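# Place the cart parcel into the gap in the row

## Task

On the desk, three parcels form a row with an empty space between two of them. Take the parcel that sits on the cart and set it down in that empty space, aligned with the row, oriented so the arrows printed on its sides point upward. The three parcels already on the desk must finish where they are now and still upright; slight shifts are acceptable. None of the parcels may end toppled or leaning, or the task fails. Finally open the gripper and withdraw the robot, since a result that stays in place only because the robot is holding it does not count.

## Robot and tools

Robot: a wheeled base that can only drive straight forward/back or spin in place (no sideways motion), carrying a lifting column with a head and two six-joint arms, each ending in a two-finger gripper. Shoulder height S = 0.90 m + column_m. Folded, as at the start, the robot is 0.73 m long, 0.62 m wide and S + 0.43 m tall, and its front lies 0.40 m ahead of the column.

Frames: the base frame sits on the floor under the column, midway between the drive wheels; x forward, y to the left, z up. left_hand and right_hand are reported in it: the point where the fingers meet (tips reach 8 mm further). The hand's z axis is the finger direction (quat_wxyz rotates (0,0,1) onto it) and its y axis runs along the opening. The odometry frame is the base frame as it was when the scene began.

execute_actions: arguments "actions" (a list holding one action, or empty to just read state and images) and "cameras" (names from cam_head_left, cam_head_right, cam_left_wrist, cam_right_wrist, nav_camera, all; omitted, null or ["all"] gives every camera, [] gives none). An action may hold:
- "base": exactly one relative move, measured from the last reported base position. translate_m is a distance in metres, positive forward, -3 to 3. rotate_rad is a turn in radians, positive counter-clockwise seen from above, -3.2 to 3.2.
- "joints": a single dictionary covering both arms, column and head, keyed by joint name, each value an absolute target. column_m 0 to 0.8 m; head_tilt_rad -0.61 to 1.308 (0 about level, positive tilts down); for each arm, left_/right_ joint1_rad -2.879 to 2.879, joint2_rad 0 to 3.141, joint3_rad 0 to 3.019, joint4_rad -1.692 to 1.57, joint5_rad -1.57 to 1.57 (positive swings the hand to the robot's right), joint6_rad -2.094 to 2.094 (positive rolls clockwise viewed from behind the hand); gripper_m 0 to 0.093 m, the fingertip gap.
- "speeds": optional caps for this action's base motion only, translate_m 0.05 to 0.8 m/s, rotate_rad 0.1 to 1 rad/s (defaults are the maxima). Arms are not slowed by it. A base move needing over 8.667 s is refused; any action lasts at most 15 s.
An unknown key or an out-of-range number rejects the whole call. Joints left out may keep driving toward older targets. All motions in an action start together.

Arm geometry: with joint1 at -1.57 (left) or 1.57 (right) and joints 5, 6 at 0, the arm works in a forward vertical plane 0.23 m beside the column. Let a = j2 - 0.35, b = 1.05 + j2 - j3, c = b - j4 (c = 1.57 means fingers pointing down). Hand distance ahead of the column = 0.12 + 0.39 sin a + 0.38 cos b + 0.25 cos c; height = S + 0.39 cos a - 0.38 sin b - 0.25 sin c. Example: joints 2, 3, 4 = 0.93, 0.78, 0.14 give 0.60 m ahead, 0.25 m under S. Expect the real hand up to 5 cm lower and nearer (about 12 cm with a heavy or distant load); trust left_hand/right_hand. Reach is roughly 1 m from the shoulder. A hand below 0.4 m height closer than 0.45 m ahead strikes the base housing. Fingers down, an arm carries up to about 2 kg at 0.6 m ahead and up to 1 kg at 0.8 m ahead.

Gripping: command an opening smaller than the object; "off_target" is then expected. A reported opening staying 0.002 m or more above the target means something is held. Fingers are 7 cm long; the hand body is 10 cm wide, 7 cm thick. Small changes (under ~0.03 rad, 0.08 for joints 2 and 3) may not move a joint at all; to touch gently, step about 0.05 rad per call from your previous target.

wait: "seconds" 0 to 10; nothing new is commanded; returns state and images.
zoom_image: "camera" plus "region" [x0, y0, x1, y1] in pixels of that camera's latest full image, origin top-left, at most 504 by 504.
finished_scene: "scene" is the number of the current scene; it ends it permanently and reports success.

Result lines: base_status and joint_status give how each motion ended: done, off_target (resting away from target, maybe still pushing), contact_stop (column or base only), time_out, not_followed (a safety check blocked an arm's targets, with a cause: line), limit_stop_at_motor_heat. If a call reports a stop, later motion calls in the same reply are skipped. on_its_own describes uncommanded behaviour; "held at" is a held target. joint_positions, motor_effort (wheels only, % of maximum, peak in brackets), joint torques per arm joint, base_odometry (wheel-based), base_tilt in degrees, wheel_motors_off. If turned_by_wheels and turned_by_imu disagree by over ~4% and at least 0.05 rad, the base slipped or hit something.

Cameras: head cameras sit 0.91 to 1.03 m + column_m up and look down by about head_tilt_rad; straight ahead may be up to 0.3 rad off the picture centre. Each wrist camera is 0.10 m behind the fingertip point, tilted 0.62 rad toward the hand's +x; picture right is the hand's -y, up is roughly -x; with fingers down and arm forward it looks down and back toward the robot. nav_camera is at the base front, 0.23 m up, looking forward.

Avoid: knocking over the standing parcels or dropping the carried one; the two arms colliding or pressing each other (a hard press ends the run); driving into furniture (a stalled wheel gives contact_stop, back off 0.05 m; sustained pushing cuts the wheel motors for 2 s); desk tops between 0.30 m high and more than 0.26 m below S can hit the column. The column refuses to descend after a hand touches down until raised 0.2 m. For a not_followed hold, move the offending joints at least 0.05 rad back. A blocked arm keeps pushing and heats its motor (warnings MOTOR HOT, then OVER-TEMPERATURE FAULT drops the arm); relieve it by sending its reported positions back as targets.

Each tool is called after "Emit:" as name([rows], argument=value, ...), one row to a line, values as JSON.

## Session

Emit:
execute_actions(actions=[])

Scene clock: 0.00 s.
Joint torques (N m, as the arm reports them, + toward a larger angle): no reading
base_odometry: x=+0.000 y=+0.000 heading=+0.000 (m, m, rad; odometry frame)
turned_by_wheels: +0.000 (rad since the last result)
turned_by_imu: +0.000 (rad since the last result)
base_tilt: forward=+0.1 right=-0.1 (deg)
base_status: not commanded
joint_positions: column_m=+0.557 head_tilt_rad=+0.895 left_joint1_rad=-1.568 left_joint2_rad=+0.901 left_joint3_rad=+0.385 left_joint4_rad=-0.983 left_joint5_rad=-0.055 left_joint6_rad=-0.024 left_gripper_m=+0.095 right_joint1_rad=+1.569 right_joint2_rad=+0.876 right_joint3_rad=+0.412 right_joint4_rad=-0.934 right_joint5_rad=-0.003 right_joint6_rad=-0.002 right_gripper_m=+0.094
joint_status: not commanded
wheel_motors_off: 0
motor_effort: left_wheel=+0 right_wheel=+3 (%)
left_hand: x=+0.1261 y=+0.2344 z=+1.2665 quat_wxyz=(+0.468, -0.001, -0.883, -0.030) (m; base frame)
right_hand: x=+0.1524 y=-0.2254 z=+1.2523 quat_wxyz=(+0.424, -0.001, -0.906, -0.001) (m; base frame)
pictures: cam_head_left, cam_head_right, cam_left_wrist, cam_right_wrist, nav_camera
Images, in order (width x height): cam_head_left 896x504, cam_head_right 896x504, cam_left_wrist 504x504, cam_right_wrist 504x504, nav_camera 896x504.

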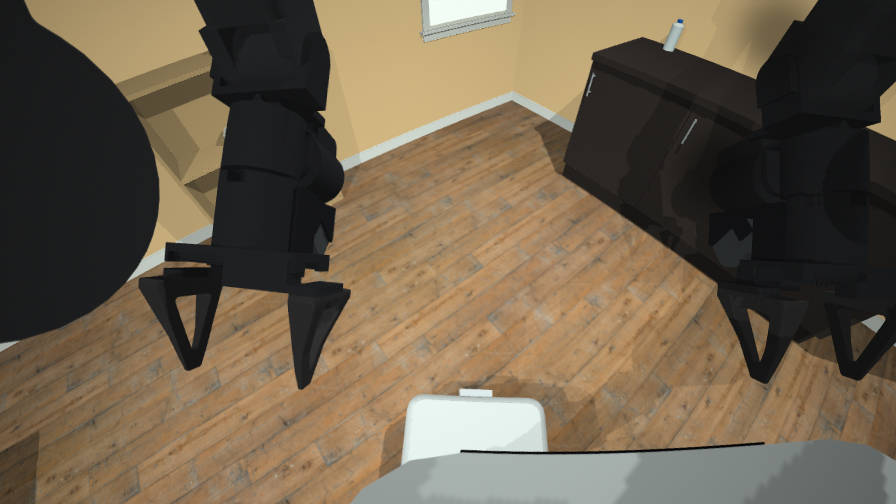

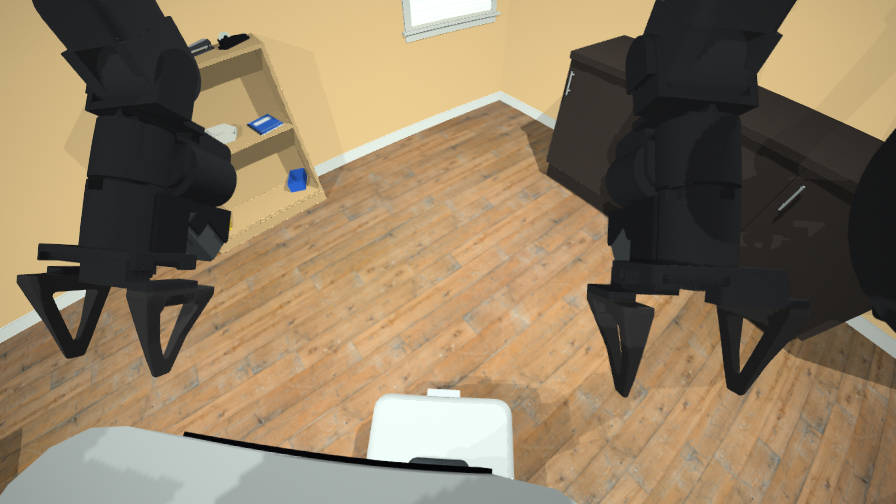

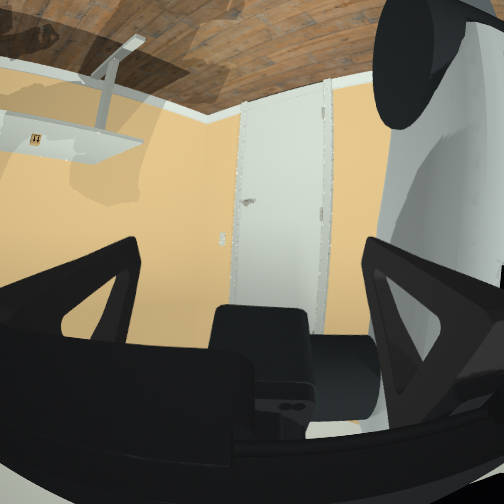

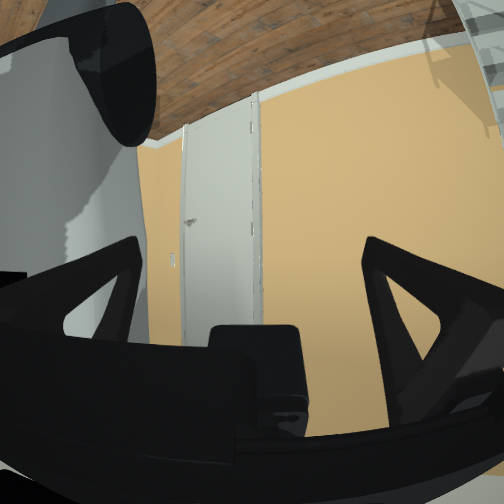

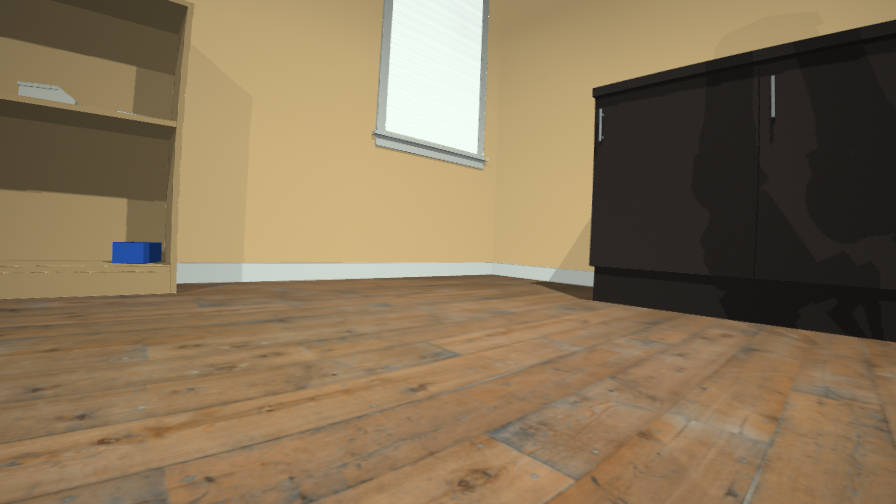

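Emit:
execute_actions([
  {"base":{"rotate_rad":-1.85},"joints":{"column_m":0.4,"head_tilt_rad":0.6,"right_joint2_rad":1.35,"right_joint3_rad":1.45,"right_joint4_rad":-0.6}},
], cameras=["cam_head_left","cam_head_right","nav_camera"])

Scene clock: 4.33 s.
Joint torques (N m, as the arm reports them, + toward a larger angle): left_arm=[ 0.12 -7.48 -1.08 -1.68 -0.15  0.04] | right_arm=[ -0.2  -21.58   6.06   0.33  -0.05   0.11]
base_odometry: x=+0.000 y=+0.000 heading=-1.849 (m, m, rad; odometry frame)
turned_by_wheels: -1.849 (rad since the last result)
turned_by_imu: -1.817 (rad since the last result)
base_tilt: forward=+0.0 right=-0.1 (deg)
base_status: done
joint_positions: column_m=+0.400 head_tilt_rad=+0.618 left_joint1_rad=-1.568 left_joint2_rad=+0.901 left_joint3_rad=+0.385 left_joint4_rad=-0.983 left_joint5_rad=-0.055 left_joint6_rad=-0.024 left_gripper_m=+0.095 right_joint1_rad=+1.570 right_joint2_rad=+1.341 right_joint3_rad=+1.452 right_joint4_rad=-0.601 right_joint5_rad=-0.003 right_joint6_rad=-0.002 right_gripper_m=+0.094
joint_status: all done
wheel_motors_off: 0
motor_effort: left_wheel=+4(39) right_wheel=-5(39) (%)
left_hand: x=+0.1261 y=+0.2344 z=+1.1098 quat_wxyz=(+0.468, -0.001, -0.883, -0.030) (m; base frame)
right_hand: x=+0.6814 y=-0.2255 z=+0.9587 quat_wxyz=(-0.017, +0.001, -1.000, -0.001) (m; base frame)
pictures: cam_head_left, cam_head_right, nav_camera
Images, in order (width x height): cam_head_left 896x504, cam_head_right 896x504, nav_camera 896x504.

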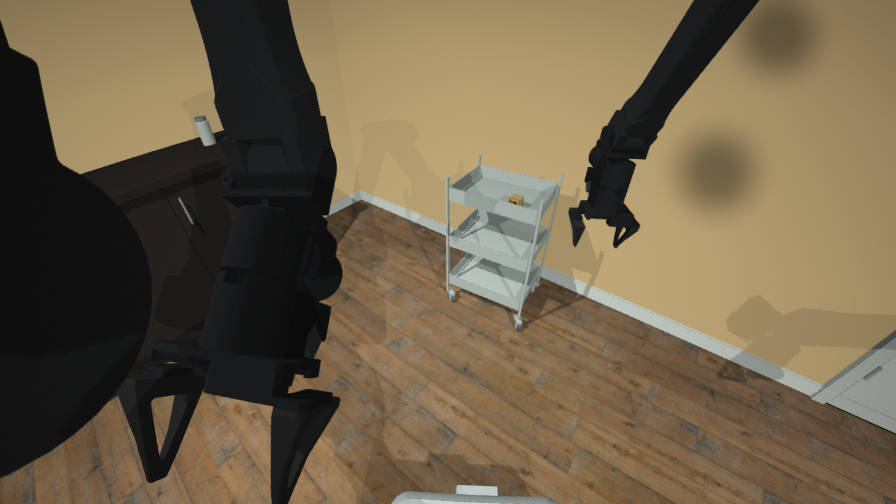

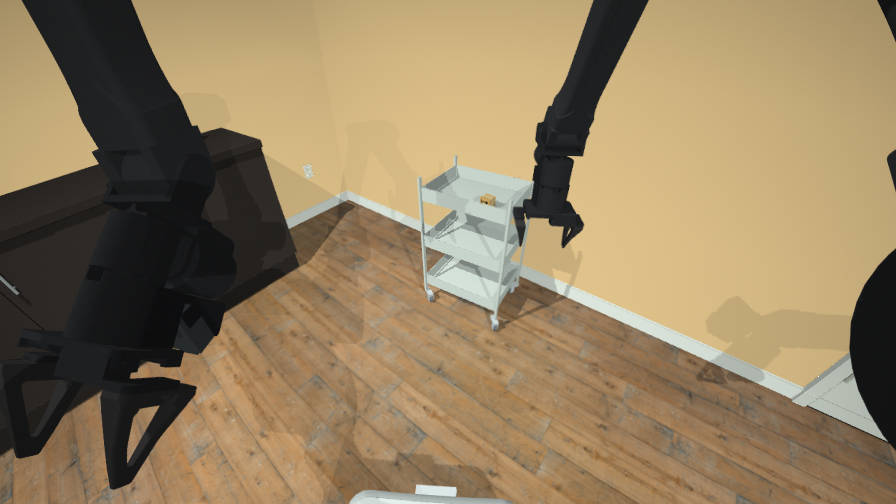

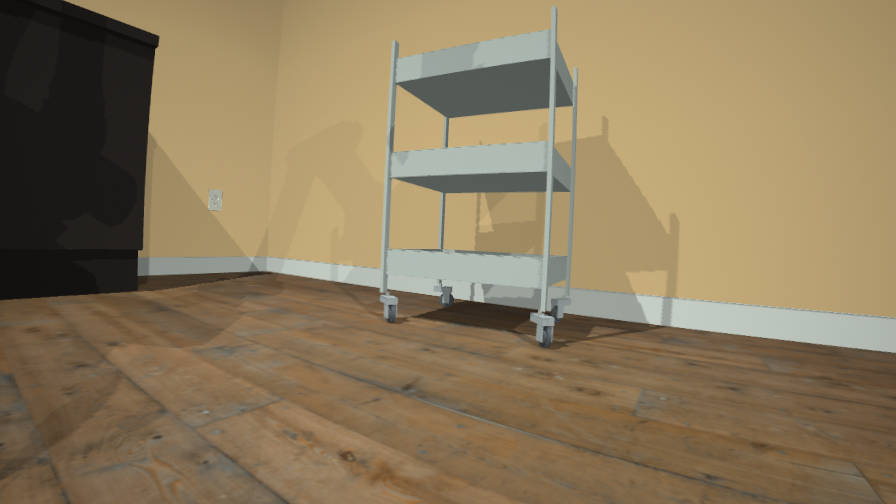

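Emit:
execute_actions([
  {"base":{"translate_m":0.72},"joints":{"column_m":0.33,"head_tilt_rad":0.7}},
], cameras=["cam_head_right","cam_right_wrist"])

Emit:
zoom_image(camera="cam_head_right", region=[430,200,610,340])

Scene clock: 8.60 s.
Joint torques (N m, as the arm reports them, + toward a larger angle): left_arm=[-0.14 -6.48 -1.15 -1.67 -0.15  0.05] | right_arm=[ -0.29 -21.67   6.19   0.39  -0.06   0.15]
base_odometry: x=-0.198 y=-0.692 heading=-1.849 (m, m, rad; odometry frame)
turned_by_wheels: +0.000 (rad since the last result)
turned_by_imu: +0.002 (rad since the last result)
base_tilt: forward=+0.0 right=+0.0 (deg)
base_status: done
joint_positions: column_m=+0.330 head_tilt_rad=+0.703 left_joint1_rad=-1.568 left_joint2_rad=+0.901 left_joint3_rad=+0.387 left_joint4_rad=-0.983 left_joint5_rad=-0.055 left_joint6_rad=-0.024 left_gripper_m=+0.095 right_joint1_rad=+1.570 right_joint2_rad=+1.342 right_joint3_rad=+1.449 right_joint4_rad=-0.601 right_joint5_rad=-0.003 right_joint6_rad=-0.002 right_gripper_m=+0.094
joint_status: all done
wheel_motors_off: 0
motor_effort: left_wheel=+0(41) right_wheel=+0(43) (%)
left_hand: x=+0.1273 y=+0.2344 z=+1.0393 quat_wxyz=(+0.467, -0.001, -0.884, -0.030) (m; base frame)
right_hand: x=+0.6794 y=-0.2255 z=+0.8873 quat_wxyz=(-0.015, +0.001, -1.000, -0.001) (m; base frame)
pictures: cam_head_right, cam_right_wrist
Images, in order (width x height): cam_head_right 896x504, cam_right_wrist 504x504.

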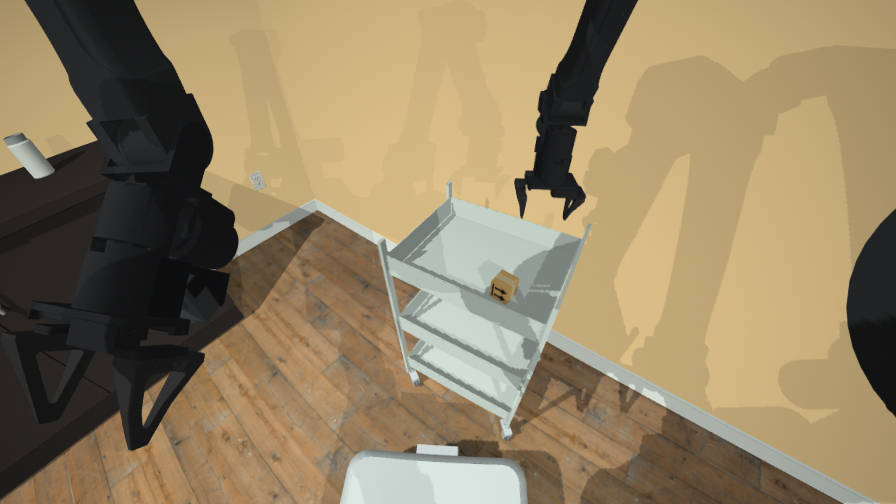

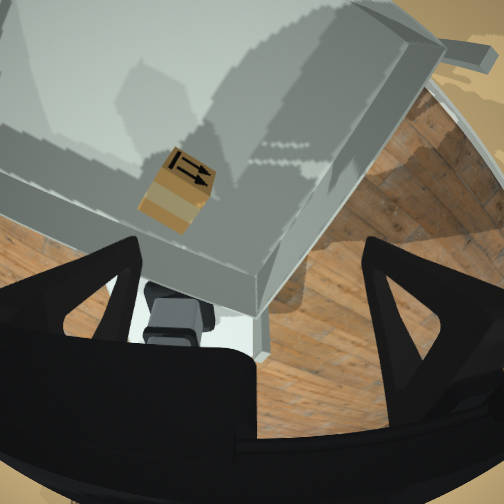

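Region (430, 200, 610, 340) of cam_head_right's 896x504 image, scaled by 2.800, with more detail than that image has.

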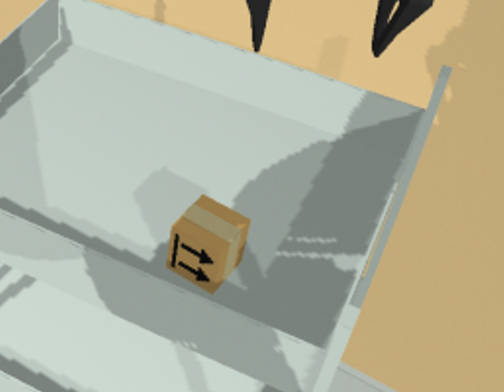

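Emit:
execute_actions([
  {"base":{"translate_m":-0.07},"joints":{"right_joint2_rad":0.88,"right_joint3_rad":0.41,"right_joint4_rad":-0.93,"left_joint2_rad":1.35,"left_joint3_rad":1.45,"left_joint4_rad":-0.62,"left_joint5_rad":-0.25,"left_joint6_rad":1.62}},
], cameras=[])

Emit:
execute_actions([
  {"base":{"rotate_rad":-0.61},"joints":{"column_m":0.27}},
], cameras=["cam_head_left","cam_left_wrist"])

Scene clock: 12.77 s.
Joint torques (N m, as the arm reports them, + toward a larger angle): left_arm=[  0.   -21.13   5.07  -0.01  -0.3    0.12] | right_arm=[ 0.22 -9.5  -0.4  -1.51 -0.09  0.12]
base_odometry: x=-0.179 y=-0.625 heading=-1.849 (m, m, rad; odometry frame)
turned_by_wheels: +0.000 (rad since the last result)
turned_by_imu: +0.001 (rad since the last result)
base_tilt: forward=+0.0 right=-0.1 (deg)
base_status: done
joint_positions: column_m=+0.330 head_tilt_rad=+0.704 left_joint1_rad=-1.568 left_joint2_rad=+1.348 left_joint3_rad=+1.442 left_joint4_rad=-0.620 left_joint5_rad=-0.247 left_joint6_rad=+1.612 left_gripper_m=+0.095 right_joint1_rad=+1.570 right_joint2_rad=+0.884 right_joint3_rad=+0.405 right_joint4_rad=-0.920 right_joint5_rad=-0.003 right_joint6_rad=-0.002 right_gripper_m=+0.094
joint_status: all done
wheel_motors_off: 0
motor_effort: left_wheel=+0(26) right_wheel=+0(26) (%)
left_hand: x=+0.6686 y=+0.2680 z=+0.8876 quat_wxyz=(+0.091, -0.716, -0.687, -0.085) (m; base frame)
right_hand: x=+0.1492 y=-0.2251 z=+1.0238 quat_wxyz=(+0.424, +0.000, -0.906, -0.002) (m; base frame)
pictures: none
No camera images: the call's "cameras" was empty. Leave "cameras" out to get every camera's image.

Scene clock: 14.87 s.
Joint torques (N m, as the arm reports them, + toward a larger angle): left_arm=[ -0.45 -20.38   4.79   0.03  -0.23   0.13] | right_arm=[ 0.18 -9.21 -0.32 -1.58 -0.06  0.11]
base_odometry: x=-0.179 y=-0.625 heading=-2.458 (m, m, rad; odometry frame)
turned_by_wheels: -0.609 (rad since the last result)
turned_by_imu: -0.596 (rad since the last result)
base_tilt: forward=+0.1 right=-0.1 (deg)
base_status: done
joint_positions: column_m=+0.270 head_tilt_rad=+0.704 left_joint1_rad=-1.568 left_joint2_rad=+1.348 left_joint3_rad=+1.442 left_joint4_rad=-0.620 left_joint5_rad=-0.249 left_joint6_rad=+1.612 left_gripper_m=+0.095 right_joint1_rad=+1.570 right_joint2_rad=+0.884 right_joint3_rad=+0.405 right_joint4_rad=-0.920 right_joint5_rad=-0.003 right_joint6_rad=-0.002 right_gripper_m=+0.094
joint_status: all done
wheel_motors_off: 0
motor_effort: left_wheel=+4(35) right_wheel=-5(45) (%)
left_hand: x=+0.6686 y=+0.2687 z=+0.8277 quat_wxyz=(+0.091, -0.715, -0.687, -0.086) (m; base frame)
right_hand: x=+0.1492 y=-0.2251 z=+0.9638 quat_wxyz=(+0.424, +0.000, -0.906, -0.002) (m; base frame)
pictures: cam_head_left, cam_left_wrist
Images, in order (width x height): cam_head_left 896x504, cam_left_wrist 504x504.

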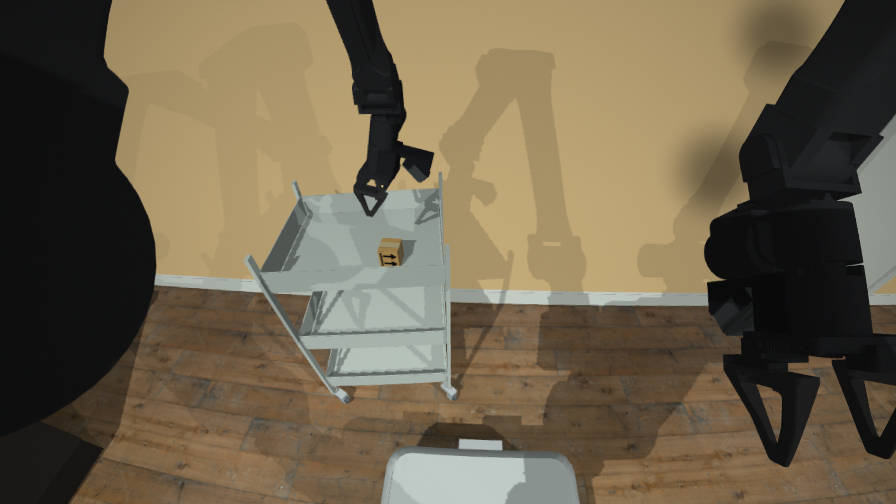

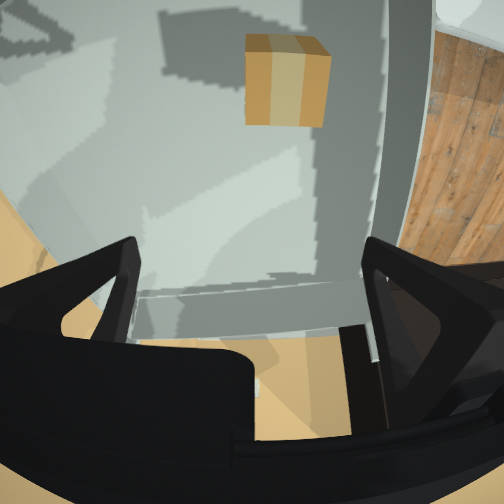

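Emit:
execute_actions([
  {"base":{"translate_m":-0.023},"joints":{"column_m":0.18,"left_joint1_rad":-1.64,"left_joint5_rad":-0.3,"left_joint6_rad":1.6,"left_gripper_m":0.08}},
], cameras=["cam_head_left","cam_left_wrist"])

Emit:
zoom_image(camera="cam_head_left", region=[310,120,490,270])

Scene clock: 18.13 s.
Joint torques (N m, as the arm reports them, + toward a larger angle): left_arm=[ -0.22 -21.7    5.19   0.11  -0.22   0.03] | right_arm=[ 0.13 -9.01 -0.71 -1.52 -0.06  0.11]
base_odometry: x=-0.161 y=-0.611 heading=-2.459 (m, m, rad; odometry frame)
turned_by_wheels: +0.000 (rad since the last result)
turned_by_imu: +0.000 (rad since the last result)
base_tilt: forward=-0.1 right=-0.3 (deg)
base_status: done
joint_positions: column_m=+0.180 head_tilt_rad=+0.704 left_joint1_rad=-1.649 left_joint2_rad=+1.348 left_joint3_rad=+1.442 left_joint4_rad=-0.620 left_joint5_rad=-0.299 left_joint6_rad=+1.601 left_gripper_m=+0.080 right_joint1_rad=+1.570 right_joint2_rad=+0.883 right_joint3_rad=+0.408 right_joint4_rad=-0.920 right_joint5_rad=-0.003 right_joint6_rad=-0.002 right_gripper_m=+0.094
joint_status: all done
wheel_motors_off: 0
motor_effort: left_wheel=-1(27) right_wheel=-4(52) (%)
left_hand: x=+0.6698 y=+0.2291 z=+0.7381 quat_wxyz=(+0.082, -0.726, -0.677, -0.082) (m; base frame)
right_hand: x=+0.1514 y=-0.2251 z=+0.8732 quat_wxyz=(+0.422, +0.000, -0.907, -0.002) (m; base frame)
pictures: cam_head_left, cam_left_wrist
Images, in order (width x height): cam_head_left 896x504, cam_left_wrist 504x504.

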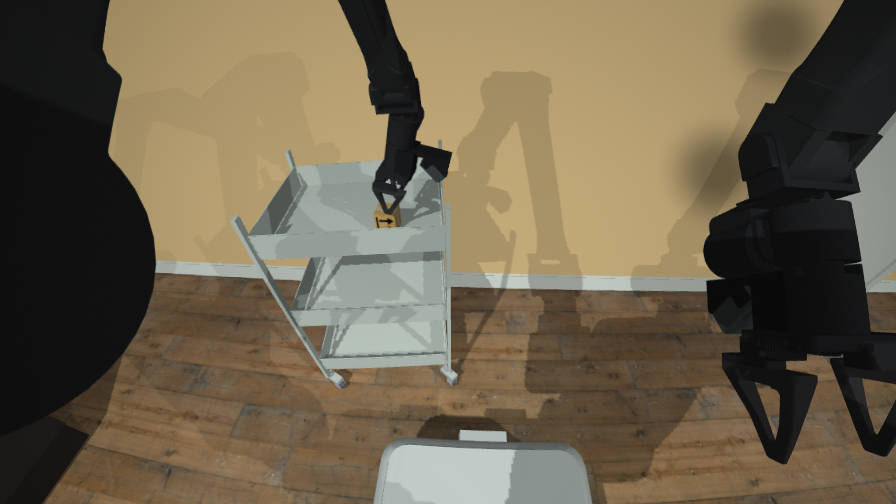

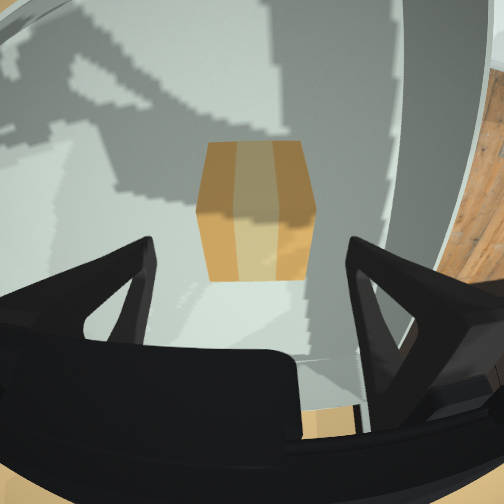

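Region (310, 120, 490, 270) of cam_head_left's 896x504 image, scaled by 2.800, with more detail than that image has.

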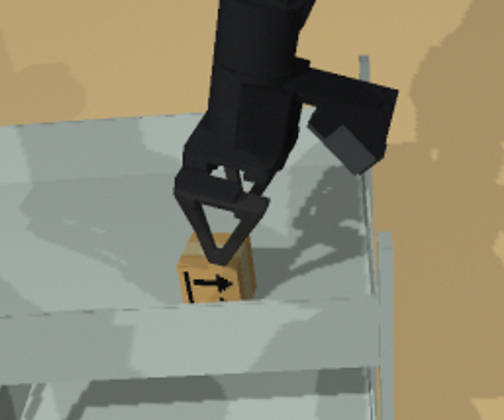

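Emit:
execute_actions([
  {"joints":{"column_m":0.145,"left_joint5_rad":-0.33}},
], cameras=["cam_left_wrist"])

Emit:
execute_actions([
  {"joints":{"left_gripper_m":0.03}},
], cameras=["cam_head_left","cam_left_wrist"])

Emit:
zoom_image(camera="cam_head_left", region=[310,120,490,270])

Scene clock: 20.70 s.
Joint torques (N m, as the arm reports them, + toward a larger angle): left_arm=[ -0.15 -20.6    5.     0.14  -0.26   0.03] | right_arm=[ 0.21 -9.25 -0.61 -1.33 -0.05  0.15]
base_odometry: x=-0.161 y=-0.611 heading=-2.459 (m, m, rad; odometry frame)
turned_by_wheels: +0.000 (rad since the last result)
turned_by_imu: +0.001 (rad since the last result)
base_tilt: forward=+0.1 right=-0.1 (deg)
base_status: not commanded
joint_positions: column_m=+0.145 head_tilt_rad=+0.704 left_joint1_rad=-1.649 left_joint2_rad=+1.348 left_joint3_rad=+1.442 left_joint4_rad=-0.620 left_joint5_rad=-0.327 left_joint6_rad=+1.601 left_gripper_m=+0.080 right_joint1_rad=+1.570 right_joint2_rad=+0.883 right_joint3_rad=+0.408 right_joint4_rad=-0.920 right_joint5_rad=-0.003 right_joint6_rad=-0.002 right_gripper_m=+0.094
joint_status: all done
wheel_motors_off: 0
motor_effort: left_wheel=-1(1) right_wheel=-5(5) (%)
left_hand: x=+0.6699 y=+0.2339 z=+0.7043 quat_wxyz=(+0.092, -0.725, -0.676, -0.092) (m; base frame)
right_hand: x=+0.1514 y=-0.2251 z=+0.8383 quat_wxyz=(+0.422, +0.000, -0.907, -0.002) (m; base frame)
pictures: cam_left_wrist
Images, in order (width x height): cam_left_wrist 504x504.

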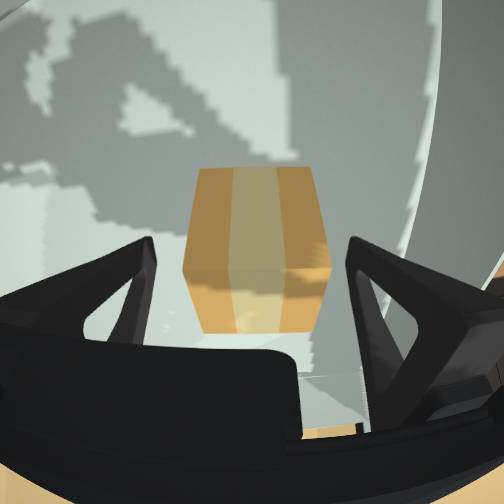

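Scene clock: 21.30 s.
Joint torques (N m, as the arm reports them, + toward a larger angle): left_arm=[ -0.3  -20.59   5.07   0.09  -0.29   0.02] | right_arm=[-0.23 -9.28 -0.58 -1.49 -0.06  0.12]
base_odometry: x=-0.161 y=-0.611 heading=-2.459 (m, m, rad; odometry frame)
turned_by_wheels: +0.000 (rad since the last result)
turned_by_imu: +0.000 (rad since the last result)
base_tilt: forward=+0.1 right=+0.0 (deg)
base_status: not commanded
joint_positions: column_m=+0.145 head_tilt_rad=+0.704 left_joint1_rad=-1.649 left_joint2_rad=+1.348 left_joint3_rad=+1.442 left_joint4_rad=-0.620 left_joint5_rad=-0.328 left_joint6_rad=+1.601 left_gripper_m=+0.049 right_joint1_rad=+1.570 right_joint2_rad=+0.883 right_joint3_rad=+0.408 right_joint4_rad=-0.920 right_joint5_rad=-0.003 right_joint6_rad=-0.002 right_gripper_m=+0.094
joint_status: left_gripper_m off_target (ended at +0.049, target +0.030)
wheel_motors_off: 0
motor_effort: left_wheel=-1(1) right_wheel=-5(5) (%)
left_hand: x=+0.6700 y=+0.2339 z=+0.7043 quat_wxyz=(+0.092, -0.725, -0.676, -0.092) (m; base frame)
right_hand: x=+0.1514 y=-0.2251 z=+0.8383 quat_wxyz=(+0.422, +0.000, -0.907, -0.002) (m; base frame)
pictures: cam_head_left, cam_left_wrist
Images, in order (width x height): cam_head_left 896x504, cam_left_wrist 504x504.

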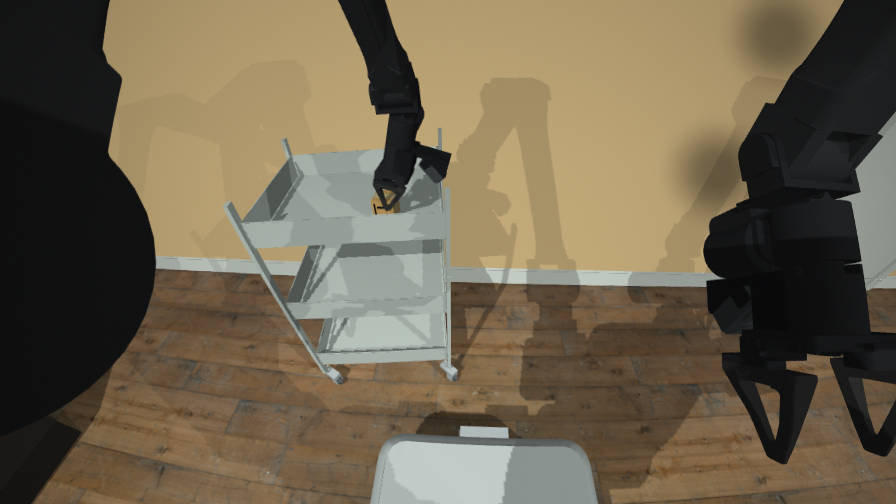

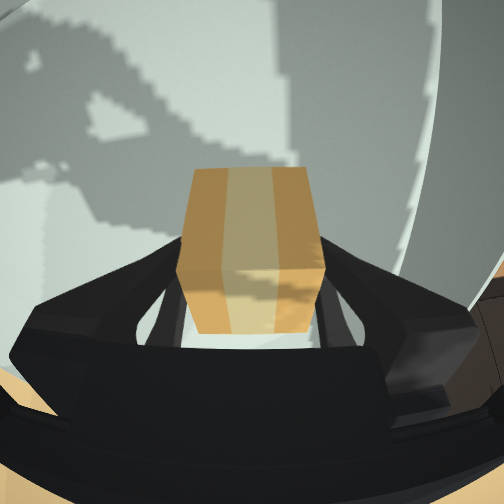

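Region (310, 120, 490, 270) of cam_head_left's 896x504 image, scaled by 2.800, with more detail than that image has.

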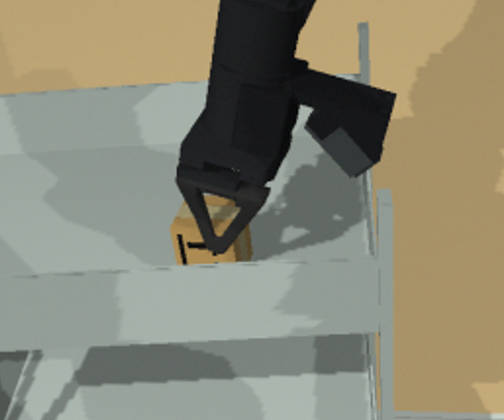

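Emit:
execute_actions([
  {"joints":{"column_m":0.28}},
], cameras=[])

Emit:
execute_actions([
  {"base":{"translate_m":-1.0},"joints":{"column_m":0.42,"left_joint1_rad":-1.57,"left_joint5_rad":0,"left_joint6_rad":0,"head_tilt_rad":0.4}},
], cameras=["cam_left_wrist"])

Emit:
execute_actions([
  {"base":{"rotate_rad":-1.6},"joints":{"left_joint2_rad":1.45,"left_joint3_rad":1.3,"left_joint4_rad":0.97}},
])

Scene clock: 26.37 s.
Joint torques (N m, as the arm reports them, + toward a larger angle): left_arm=[ -0.1  -19.94   5.06   0.04  -0.29   0.02] | right_arm=[ 0.32 -9.19 -0.66 -1.38 -0.03  0.12]
base_odometry: x=-0.161 y=-0.611 heading=-2.459 (m, m, rad; odometry frame)
turned_by_wheels: +0.000 (rad since the last result)
turned_by_imu: +0.001 (rad since the last result)
base_tilt: forward=-0.1 right=+0.0 (deg)
base_status: not commanded
joint_positions: column_m=+0.280 head_tilt_rad=+0.704 left_joint1_rad=-1.649 left_joint2_rad=+1.348 left_joint3_rad=+1.442 left_joint4_rad=-0.620 left_joint5_rad=-0.328 left_joint6_rad=+1.601 left_gripper_m=+0.049 right_joint1_rad=+1.570 right_joint2_rad=+0.883 right_joint3_rad=+0.408 right_joint4_rad=-0.920 right_joint5_rad=-0.003 right_joint6_rad=-0.002 right_gripper_m=+0.094
joint_status: all done
wheel_motors_off: 0
motor_effort: left_wheel=-1(1) right_wheel=-6(6) (%)
left_hand: x=+0.6700 y=+0.2339 z=+0.8392 quat_wxyz=(+0.092, -0.725, -0.676, -0.092) (m; base frame)
right_hand: x=+0.1514 y=-0.2251 z=+0.9731 quat_wxyz=(+0.422, +0.000, -0.907, -0.002) (m; base frame)
pictures: none
No camera images: the call's "cameras" was empty. Leave "cameras" out to get every camera's image.

Scene clock: 29.73 s.
Joint torques (N m, as the arm reports them, + toward a larger angle): left_arm=[ -0.5  -20.44   5.23   0.21  -0.08  -0.03] | right_arm=[-0.23 -9.1  -0.79 -1.53 -0.03  0.09]
base_odometry: x=+0.615 y=+0.020 heading=-2.459 (m, m, rad; odometry frame)
turned_by_wheels: +0.000 (rad since the last result)
turned_by_imu: -0.002 (rad since the last result)
base_tilt: forward=+0.2 right=-0.2 (deg)
base_status: done
joint_positions: column_m=+0.420 head_tilt_rad=+0.419 left_joint1_rad=-1.563 left_joint2_rad=+1.348 left_joint3_rad=+1.441 left_joint4_rad=-0.620 left_joint5_rad=-0.002 left_joint6_rad=+0.008 left_gripper_m=+0.049 right_joint1_rad=+1.570 right_joint2_rad=+0.883 right_joint3_rad=+0.408 right_joint4_rad=-0.920 right_joint5_rad=-0.003 right_joint6_rad=-0.002 right_gripper_m=+0.094
joint_status: all done
wheel_motors_off: 0
motor_effort: left_wheel=-1(41) right_wheel=+0(35) (%)
left_hand: x=+0.6680 y=+0.2294 z=+0.9720 quat_wxyz=(+0.002, -0.002, -1.000, -0.004) (m; base frame)
right_hand: x=+0.1514 y=-0.2251 z=+1.1131 quat_wxyz=(+0.422, +0.000, -0.907, -0.002) (m; base frame)
pictures: cam_left_wrist
Images, in order (width x height): cam_left_wrist 504x504.

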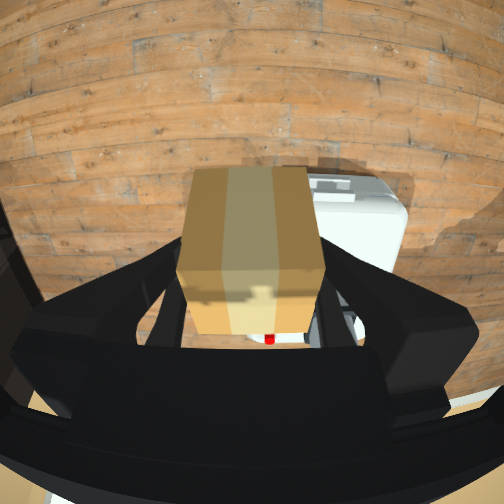

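Scene clock: 32.87 s.
Joint torques (N m, as the arm reports them, + toward a larger angle): left_arm=[  0.42 -22.86   4.96   2.34  -0.08  -0.02] | right_arm=[ 0.14 -9.27 -0.8  -1.65 -0.05  0.1 ]
base_odometry: x=+0.615 y=+0.020 heading=+2.225 (m, m, rad; odometry frame)
turned_by_wheels: -1.599 (rad since the last result)
turned_by_imu: -1.572 (rad since the last result)
base_tilt: forward=+0.0 right=-0.1 (deg)
base_status: done
joint_positions: column_m=+0.420 head_tilt_rad=+0.419 left_joint1_rad=-1.570 left_joint2_rad=+1.467 left_joint3_rad=+1.284 left_joint4_rad=+0.955 left_joint5_rad=-0.001 left_joint6_rad=+0.008 left_gripper_m=+0.049 right_joint1_rad=+1.570 right_joint2_rad=+0.883 right_joint3_rad=+0.408 right_joint4_rad=-0.920 right_joint5_rad=-0.003 right_joint6_rad=-0.002 right_gripper_m=+0.094
joint_status: all done
wheel_motors_off: 0
motor_effort: left_wheel=+4(43) right_wheel=-5(45) (%)
left_hand: x=+0.8347 y=+0.2253 z=+1.0623 quat_wxyz=(-0.603, -0.003, -0.798, -0.003) (m; base frame)
right_hand: x=+0.1514 y=-0.2251 z=+1.1131 quat_wxyz=(+0.422, +0.000, -0.907, -0.002) (m; base frame)
pictures: cam_head_left, cam_head_right, cam_left_wrist, cam_right_wrist, nav_camera
Images, in order (width x height): cam_head_left 896x504, cam_head_right 896x504, cam_left_wrist 504x504, cam_right_wrist 504x504, nav_camera 896x504.

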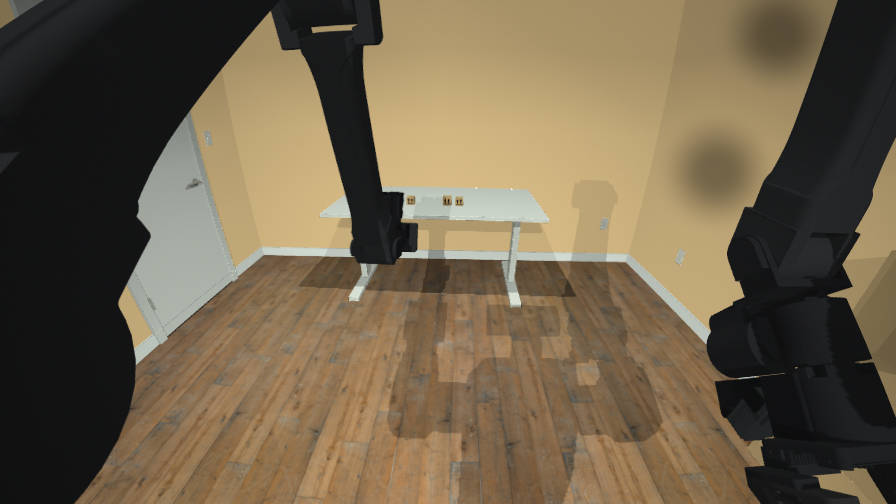

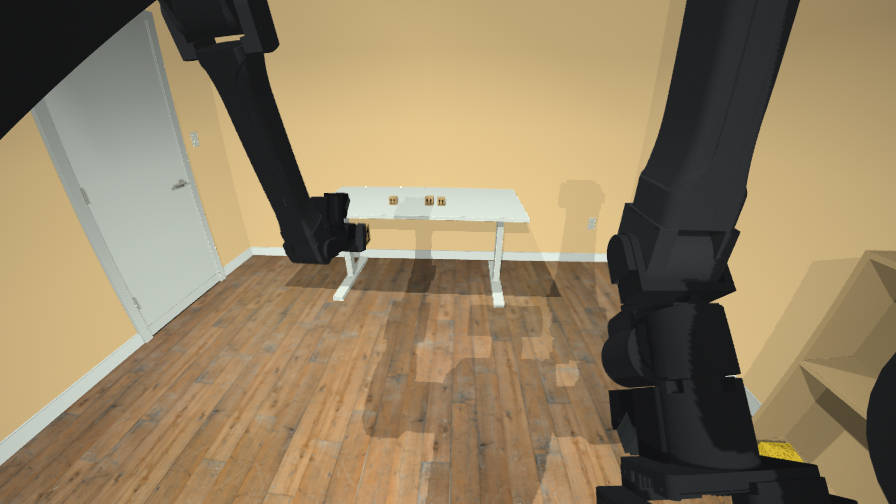

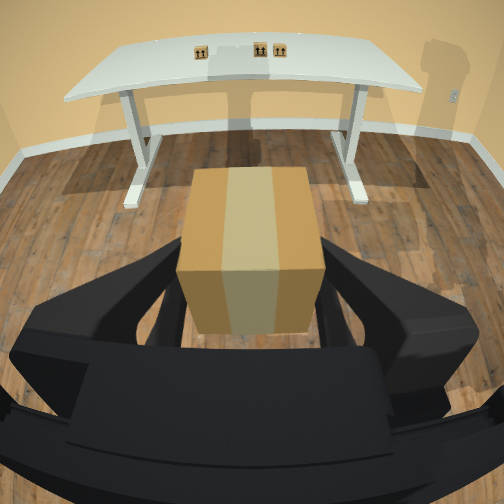

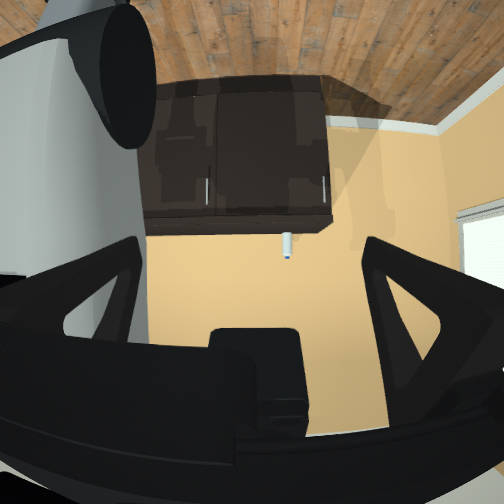

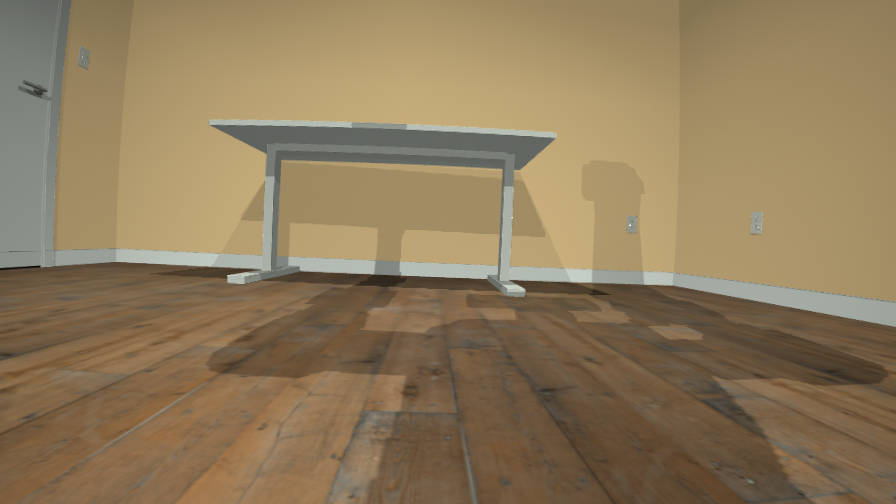

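Emit:
execute_actions([
  {"base":{"translate_m":1.08},"joints":{"column_m":0.21}},
], cameras=["cam_head_right","cam_left_wrist"])

Scene clock: 37.13 s.
Joint torques (N m, as the arm reports them, + toward a larger angle): left_arm=[  0.04 -22.94   5.01   2.4   -0.08  -0.02] | right_arm=[ 0.37 -9.11 -1.02 -1.39 -0.01  0.1 ]
base_odometry: x=-0.042 y=+0.878 heading=+2.225 (m, m, rad; odometry frame)
turned_by_wheels: +0.000 (rad since the last result)
turned_by_imu: +0.003 (rad since the last result)
base_tilt: forward=+0.0 right=+0.0 (deg)
base_status: done
joint_positions: column_m=+0.210 head_tilt_rad=+0.418 left_joint1_rad=-1.570 left_joint2_rad=+1.467 left_joint3_rad=+1.286 left_joint4_rad=+0.955 left_joint5_rad=-0.001 left_joint6_rad=+0.008 left_gripper_m=+0.049 right_joint1_rad=+1.570 right_joint2_rad=+0.882 right_joint3_rad=+0.412 right_joint4_rad=-0.920 right_joint5_rad=-0.003 right_joint6_rad=-0.002 right_gripper_m=+0.094
joint_status: all done
wheel_motors_off: 0
motor_effort: left_wheel=+0(43) right_wheel=+0(46) (%)
left_hand: x=+0.8354 y=+0.2253 z=+0.8533 quat_wxyz=(-0.604, -0.003, -0.797, -0.003) (m; base frame)
right_hand: x=+0.1536 y=-0.2251 z=+0.9026 quat_wxyz=(+0.420, +0.000, -0.908, -0.002) (m; base frame)
pictures: cam_head_right, cam_left_wrist
Images, in order (width x height): cam_head_right 896x504, cam_left_wrist 504x504.

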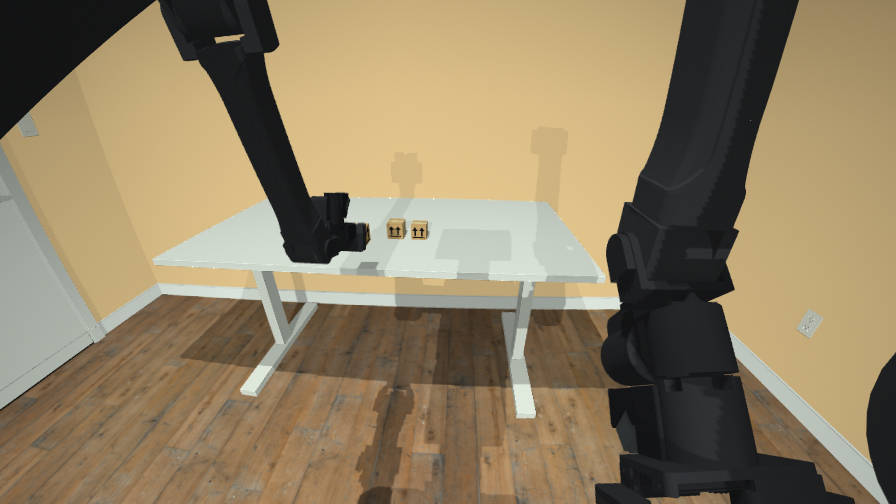

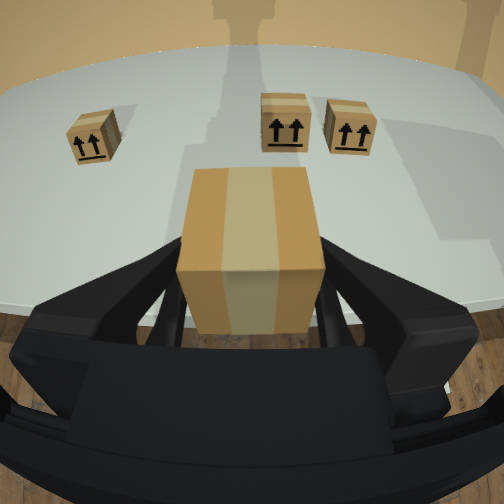

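Emit:
execute_actions([
  {"base":{"rotate_rad":0.065},"joints":{"column_m":0.19}},
], cameras=[])

Emit:
execute_actions([
  {"base":{"translate_m":0.2},"joints":{"column_m":0.17}},
], cameras=["cam_head_right","cam_left_wrist"])

Emit:
zoom_image(camera="cam_head_right", region=[260,180,470,300])

Scene clock: 40.10 s.
Joint torques (N m, as the arm reports them, + toward a larger angle): left_arm=[ -0.48 -22.36   5.04   2.57  -0.1   -0.03] | right_arm=[ 0.4  -9.39 -1.03 -1.41 -0.04  0.07]
base_odometry: x=-0.043 y=+0.878 heading=+2.288 (m, m, rad; odometry frame)
turned_by_wheels: +0.063 (rad since the last result)
turned_by_imu: +0.063 (rad since the last result)
base_tilt: forward=+0.0 right=-0.1 (deg)
base_status: done
joint_positions: column_m=+0.190 head_tilt_rad=+0.418 left_joint1_rad=-1.568 left_joint2_rad=+1.466 left_joint3_rad=+1.286 left_joint4_rad=+0.955 left_joint5_rad=-0.001 left_joint6_rad=+0.008 left_gripper_m=+0.049 right_joint1_rad=+1.570 right_joint2_rad=+0.882 right_joint3_rad=+0.412 right_joint4_rad=-0.920 right_joint5_rad=-0.003 right_joint6_rad=-0.002 right_gripper_m=+0.094
joint_status: all done
wheel_motors_off: 0
motor_effort: left_wheel=-1(33) right_wheel=+1(30) (%)
left_hand: x=+0.8355 y=+0.2264 z=+0.8335 quat_wxyz=(-0.604, -0.003, -0.797, -0.004) (m; base frame)
right_hand: x=+0.1536 y=-0.2251 z=+0.8826 quat_wxyz=(+0.420, +0.000, -0.908, -0.002) (m; base frame)
pictures: none
No camera images: the call's "cameras" was empty. Leave "cameras" out to get every camera's image.

Scene clock: 41.83 s.
Joint torques (N m, as the arm reports them, + toward a larger angle): left_arm=[ -0.28 -22.13   5.11   2.34  -0.1   -0.02] | right_arm=[-0.4  -8.95 -1.05 -1.53 -0.04  0.1 ]
base_odometry: x=-0.174 y=+1.028 heading=+2.289 (m, m, rad; odometry frame)
turned_by_wheels: +0.001 (rad since the last result)
turned_by_imu: +0.002 (rad since the last result)
base_tilt: forward=+0.1 right=+0.0 (deg)
base_status: done
joint_positions: column_m=+0.170 head_tilt_rad=+0.418 left_joint1_rad=-1.568 left_joint2_rad=+1.466 left_joint3_rad=+1.287 left_joint4_rad=+0.955 left_joint5_rad=-0.001 left_joint6_rad=+0.008 left_gripper_m=+0.049 right_joint1_rad=+1.570 right_joint2_rad=+0.882 right_joint3_rad=+0.413 right_joint4_rad=-0.920 right_joint5_rad=-0.003 right_joint6_rad=-0.002 right_gripper_m=+0.094
joint_status: all done
wheel_motors_off: 0
motor_effort: left_wheel=+1(40) right_wheel=+0(40) (%)
left_hand: x=+0.8361 y=+0.2264 z=+0.8142 quat_wxyz=(-0.605, -0.003, -0.796, -0.004) (m; base frame)
right_hand: x=+0.1540 y=-0.2251 z=+0.8625 quat_wxyz=(+0.419, +0.000, -0.908, -0.002) (m; base frame)
pictures: cam_head_right, cam_left_wrist
Images, in order (width x height): cam_head_right 896x504, cam_left_wrist 504x504.

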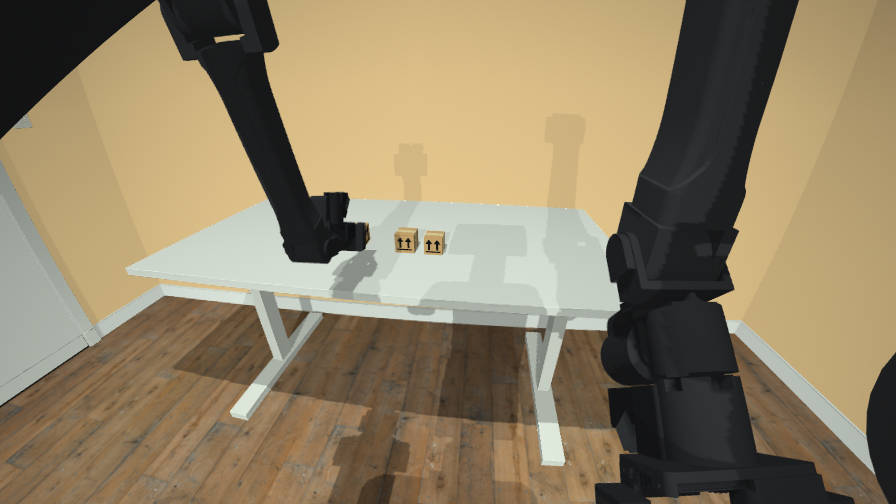

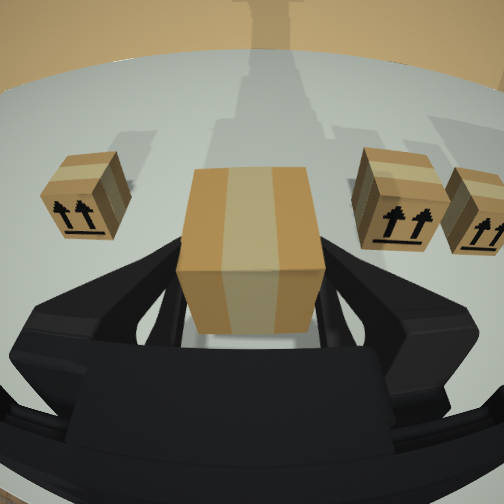

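Region (260, 180, 470, 300) of cam_head_right's 896x504 image, scaled by 2.400, with more detail than that image has; it fills the top 288 rows of this view, and the rest is white.

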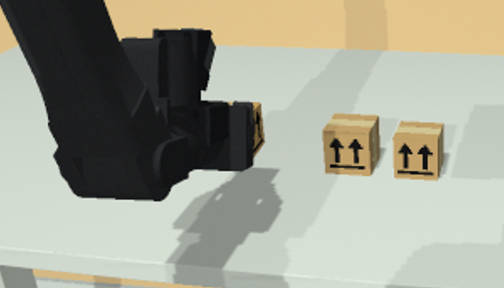

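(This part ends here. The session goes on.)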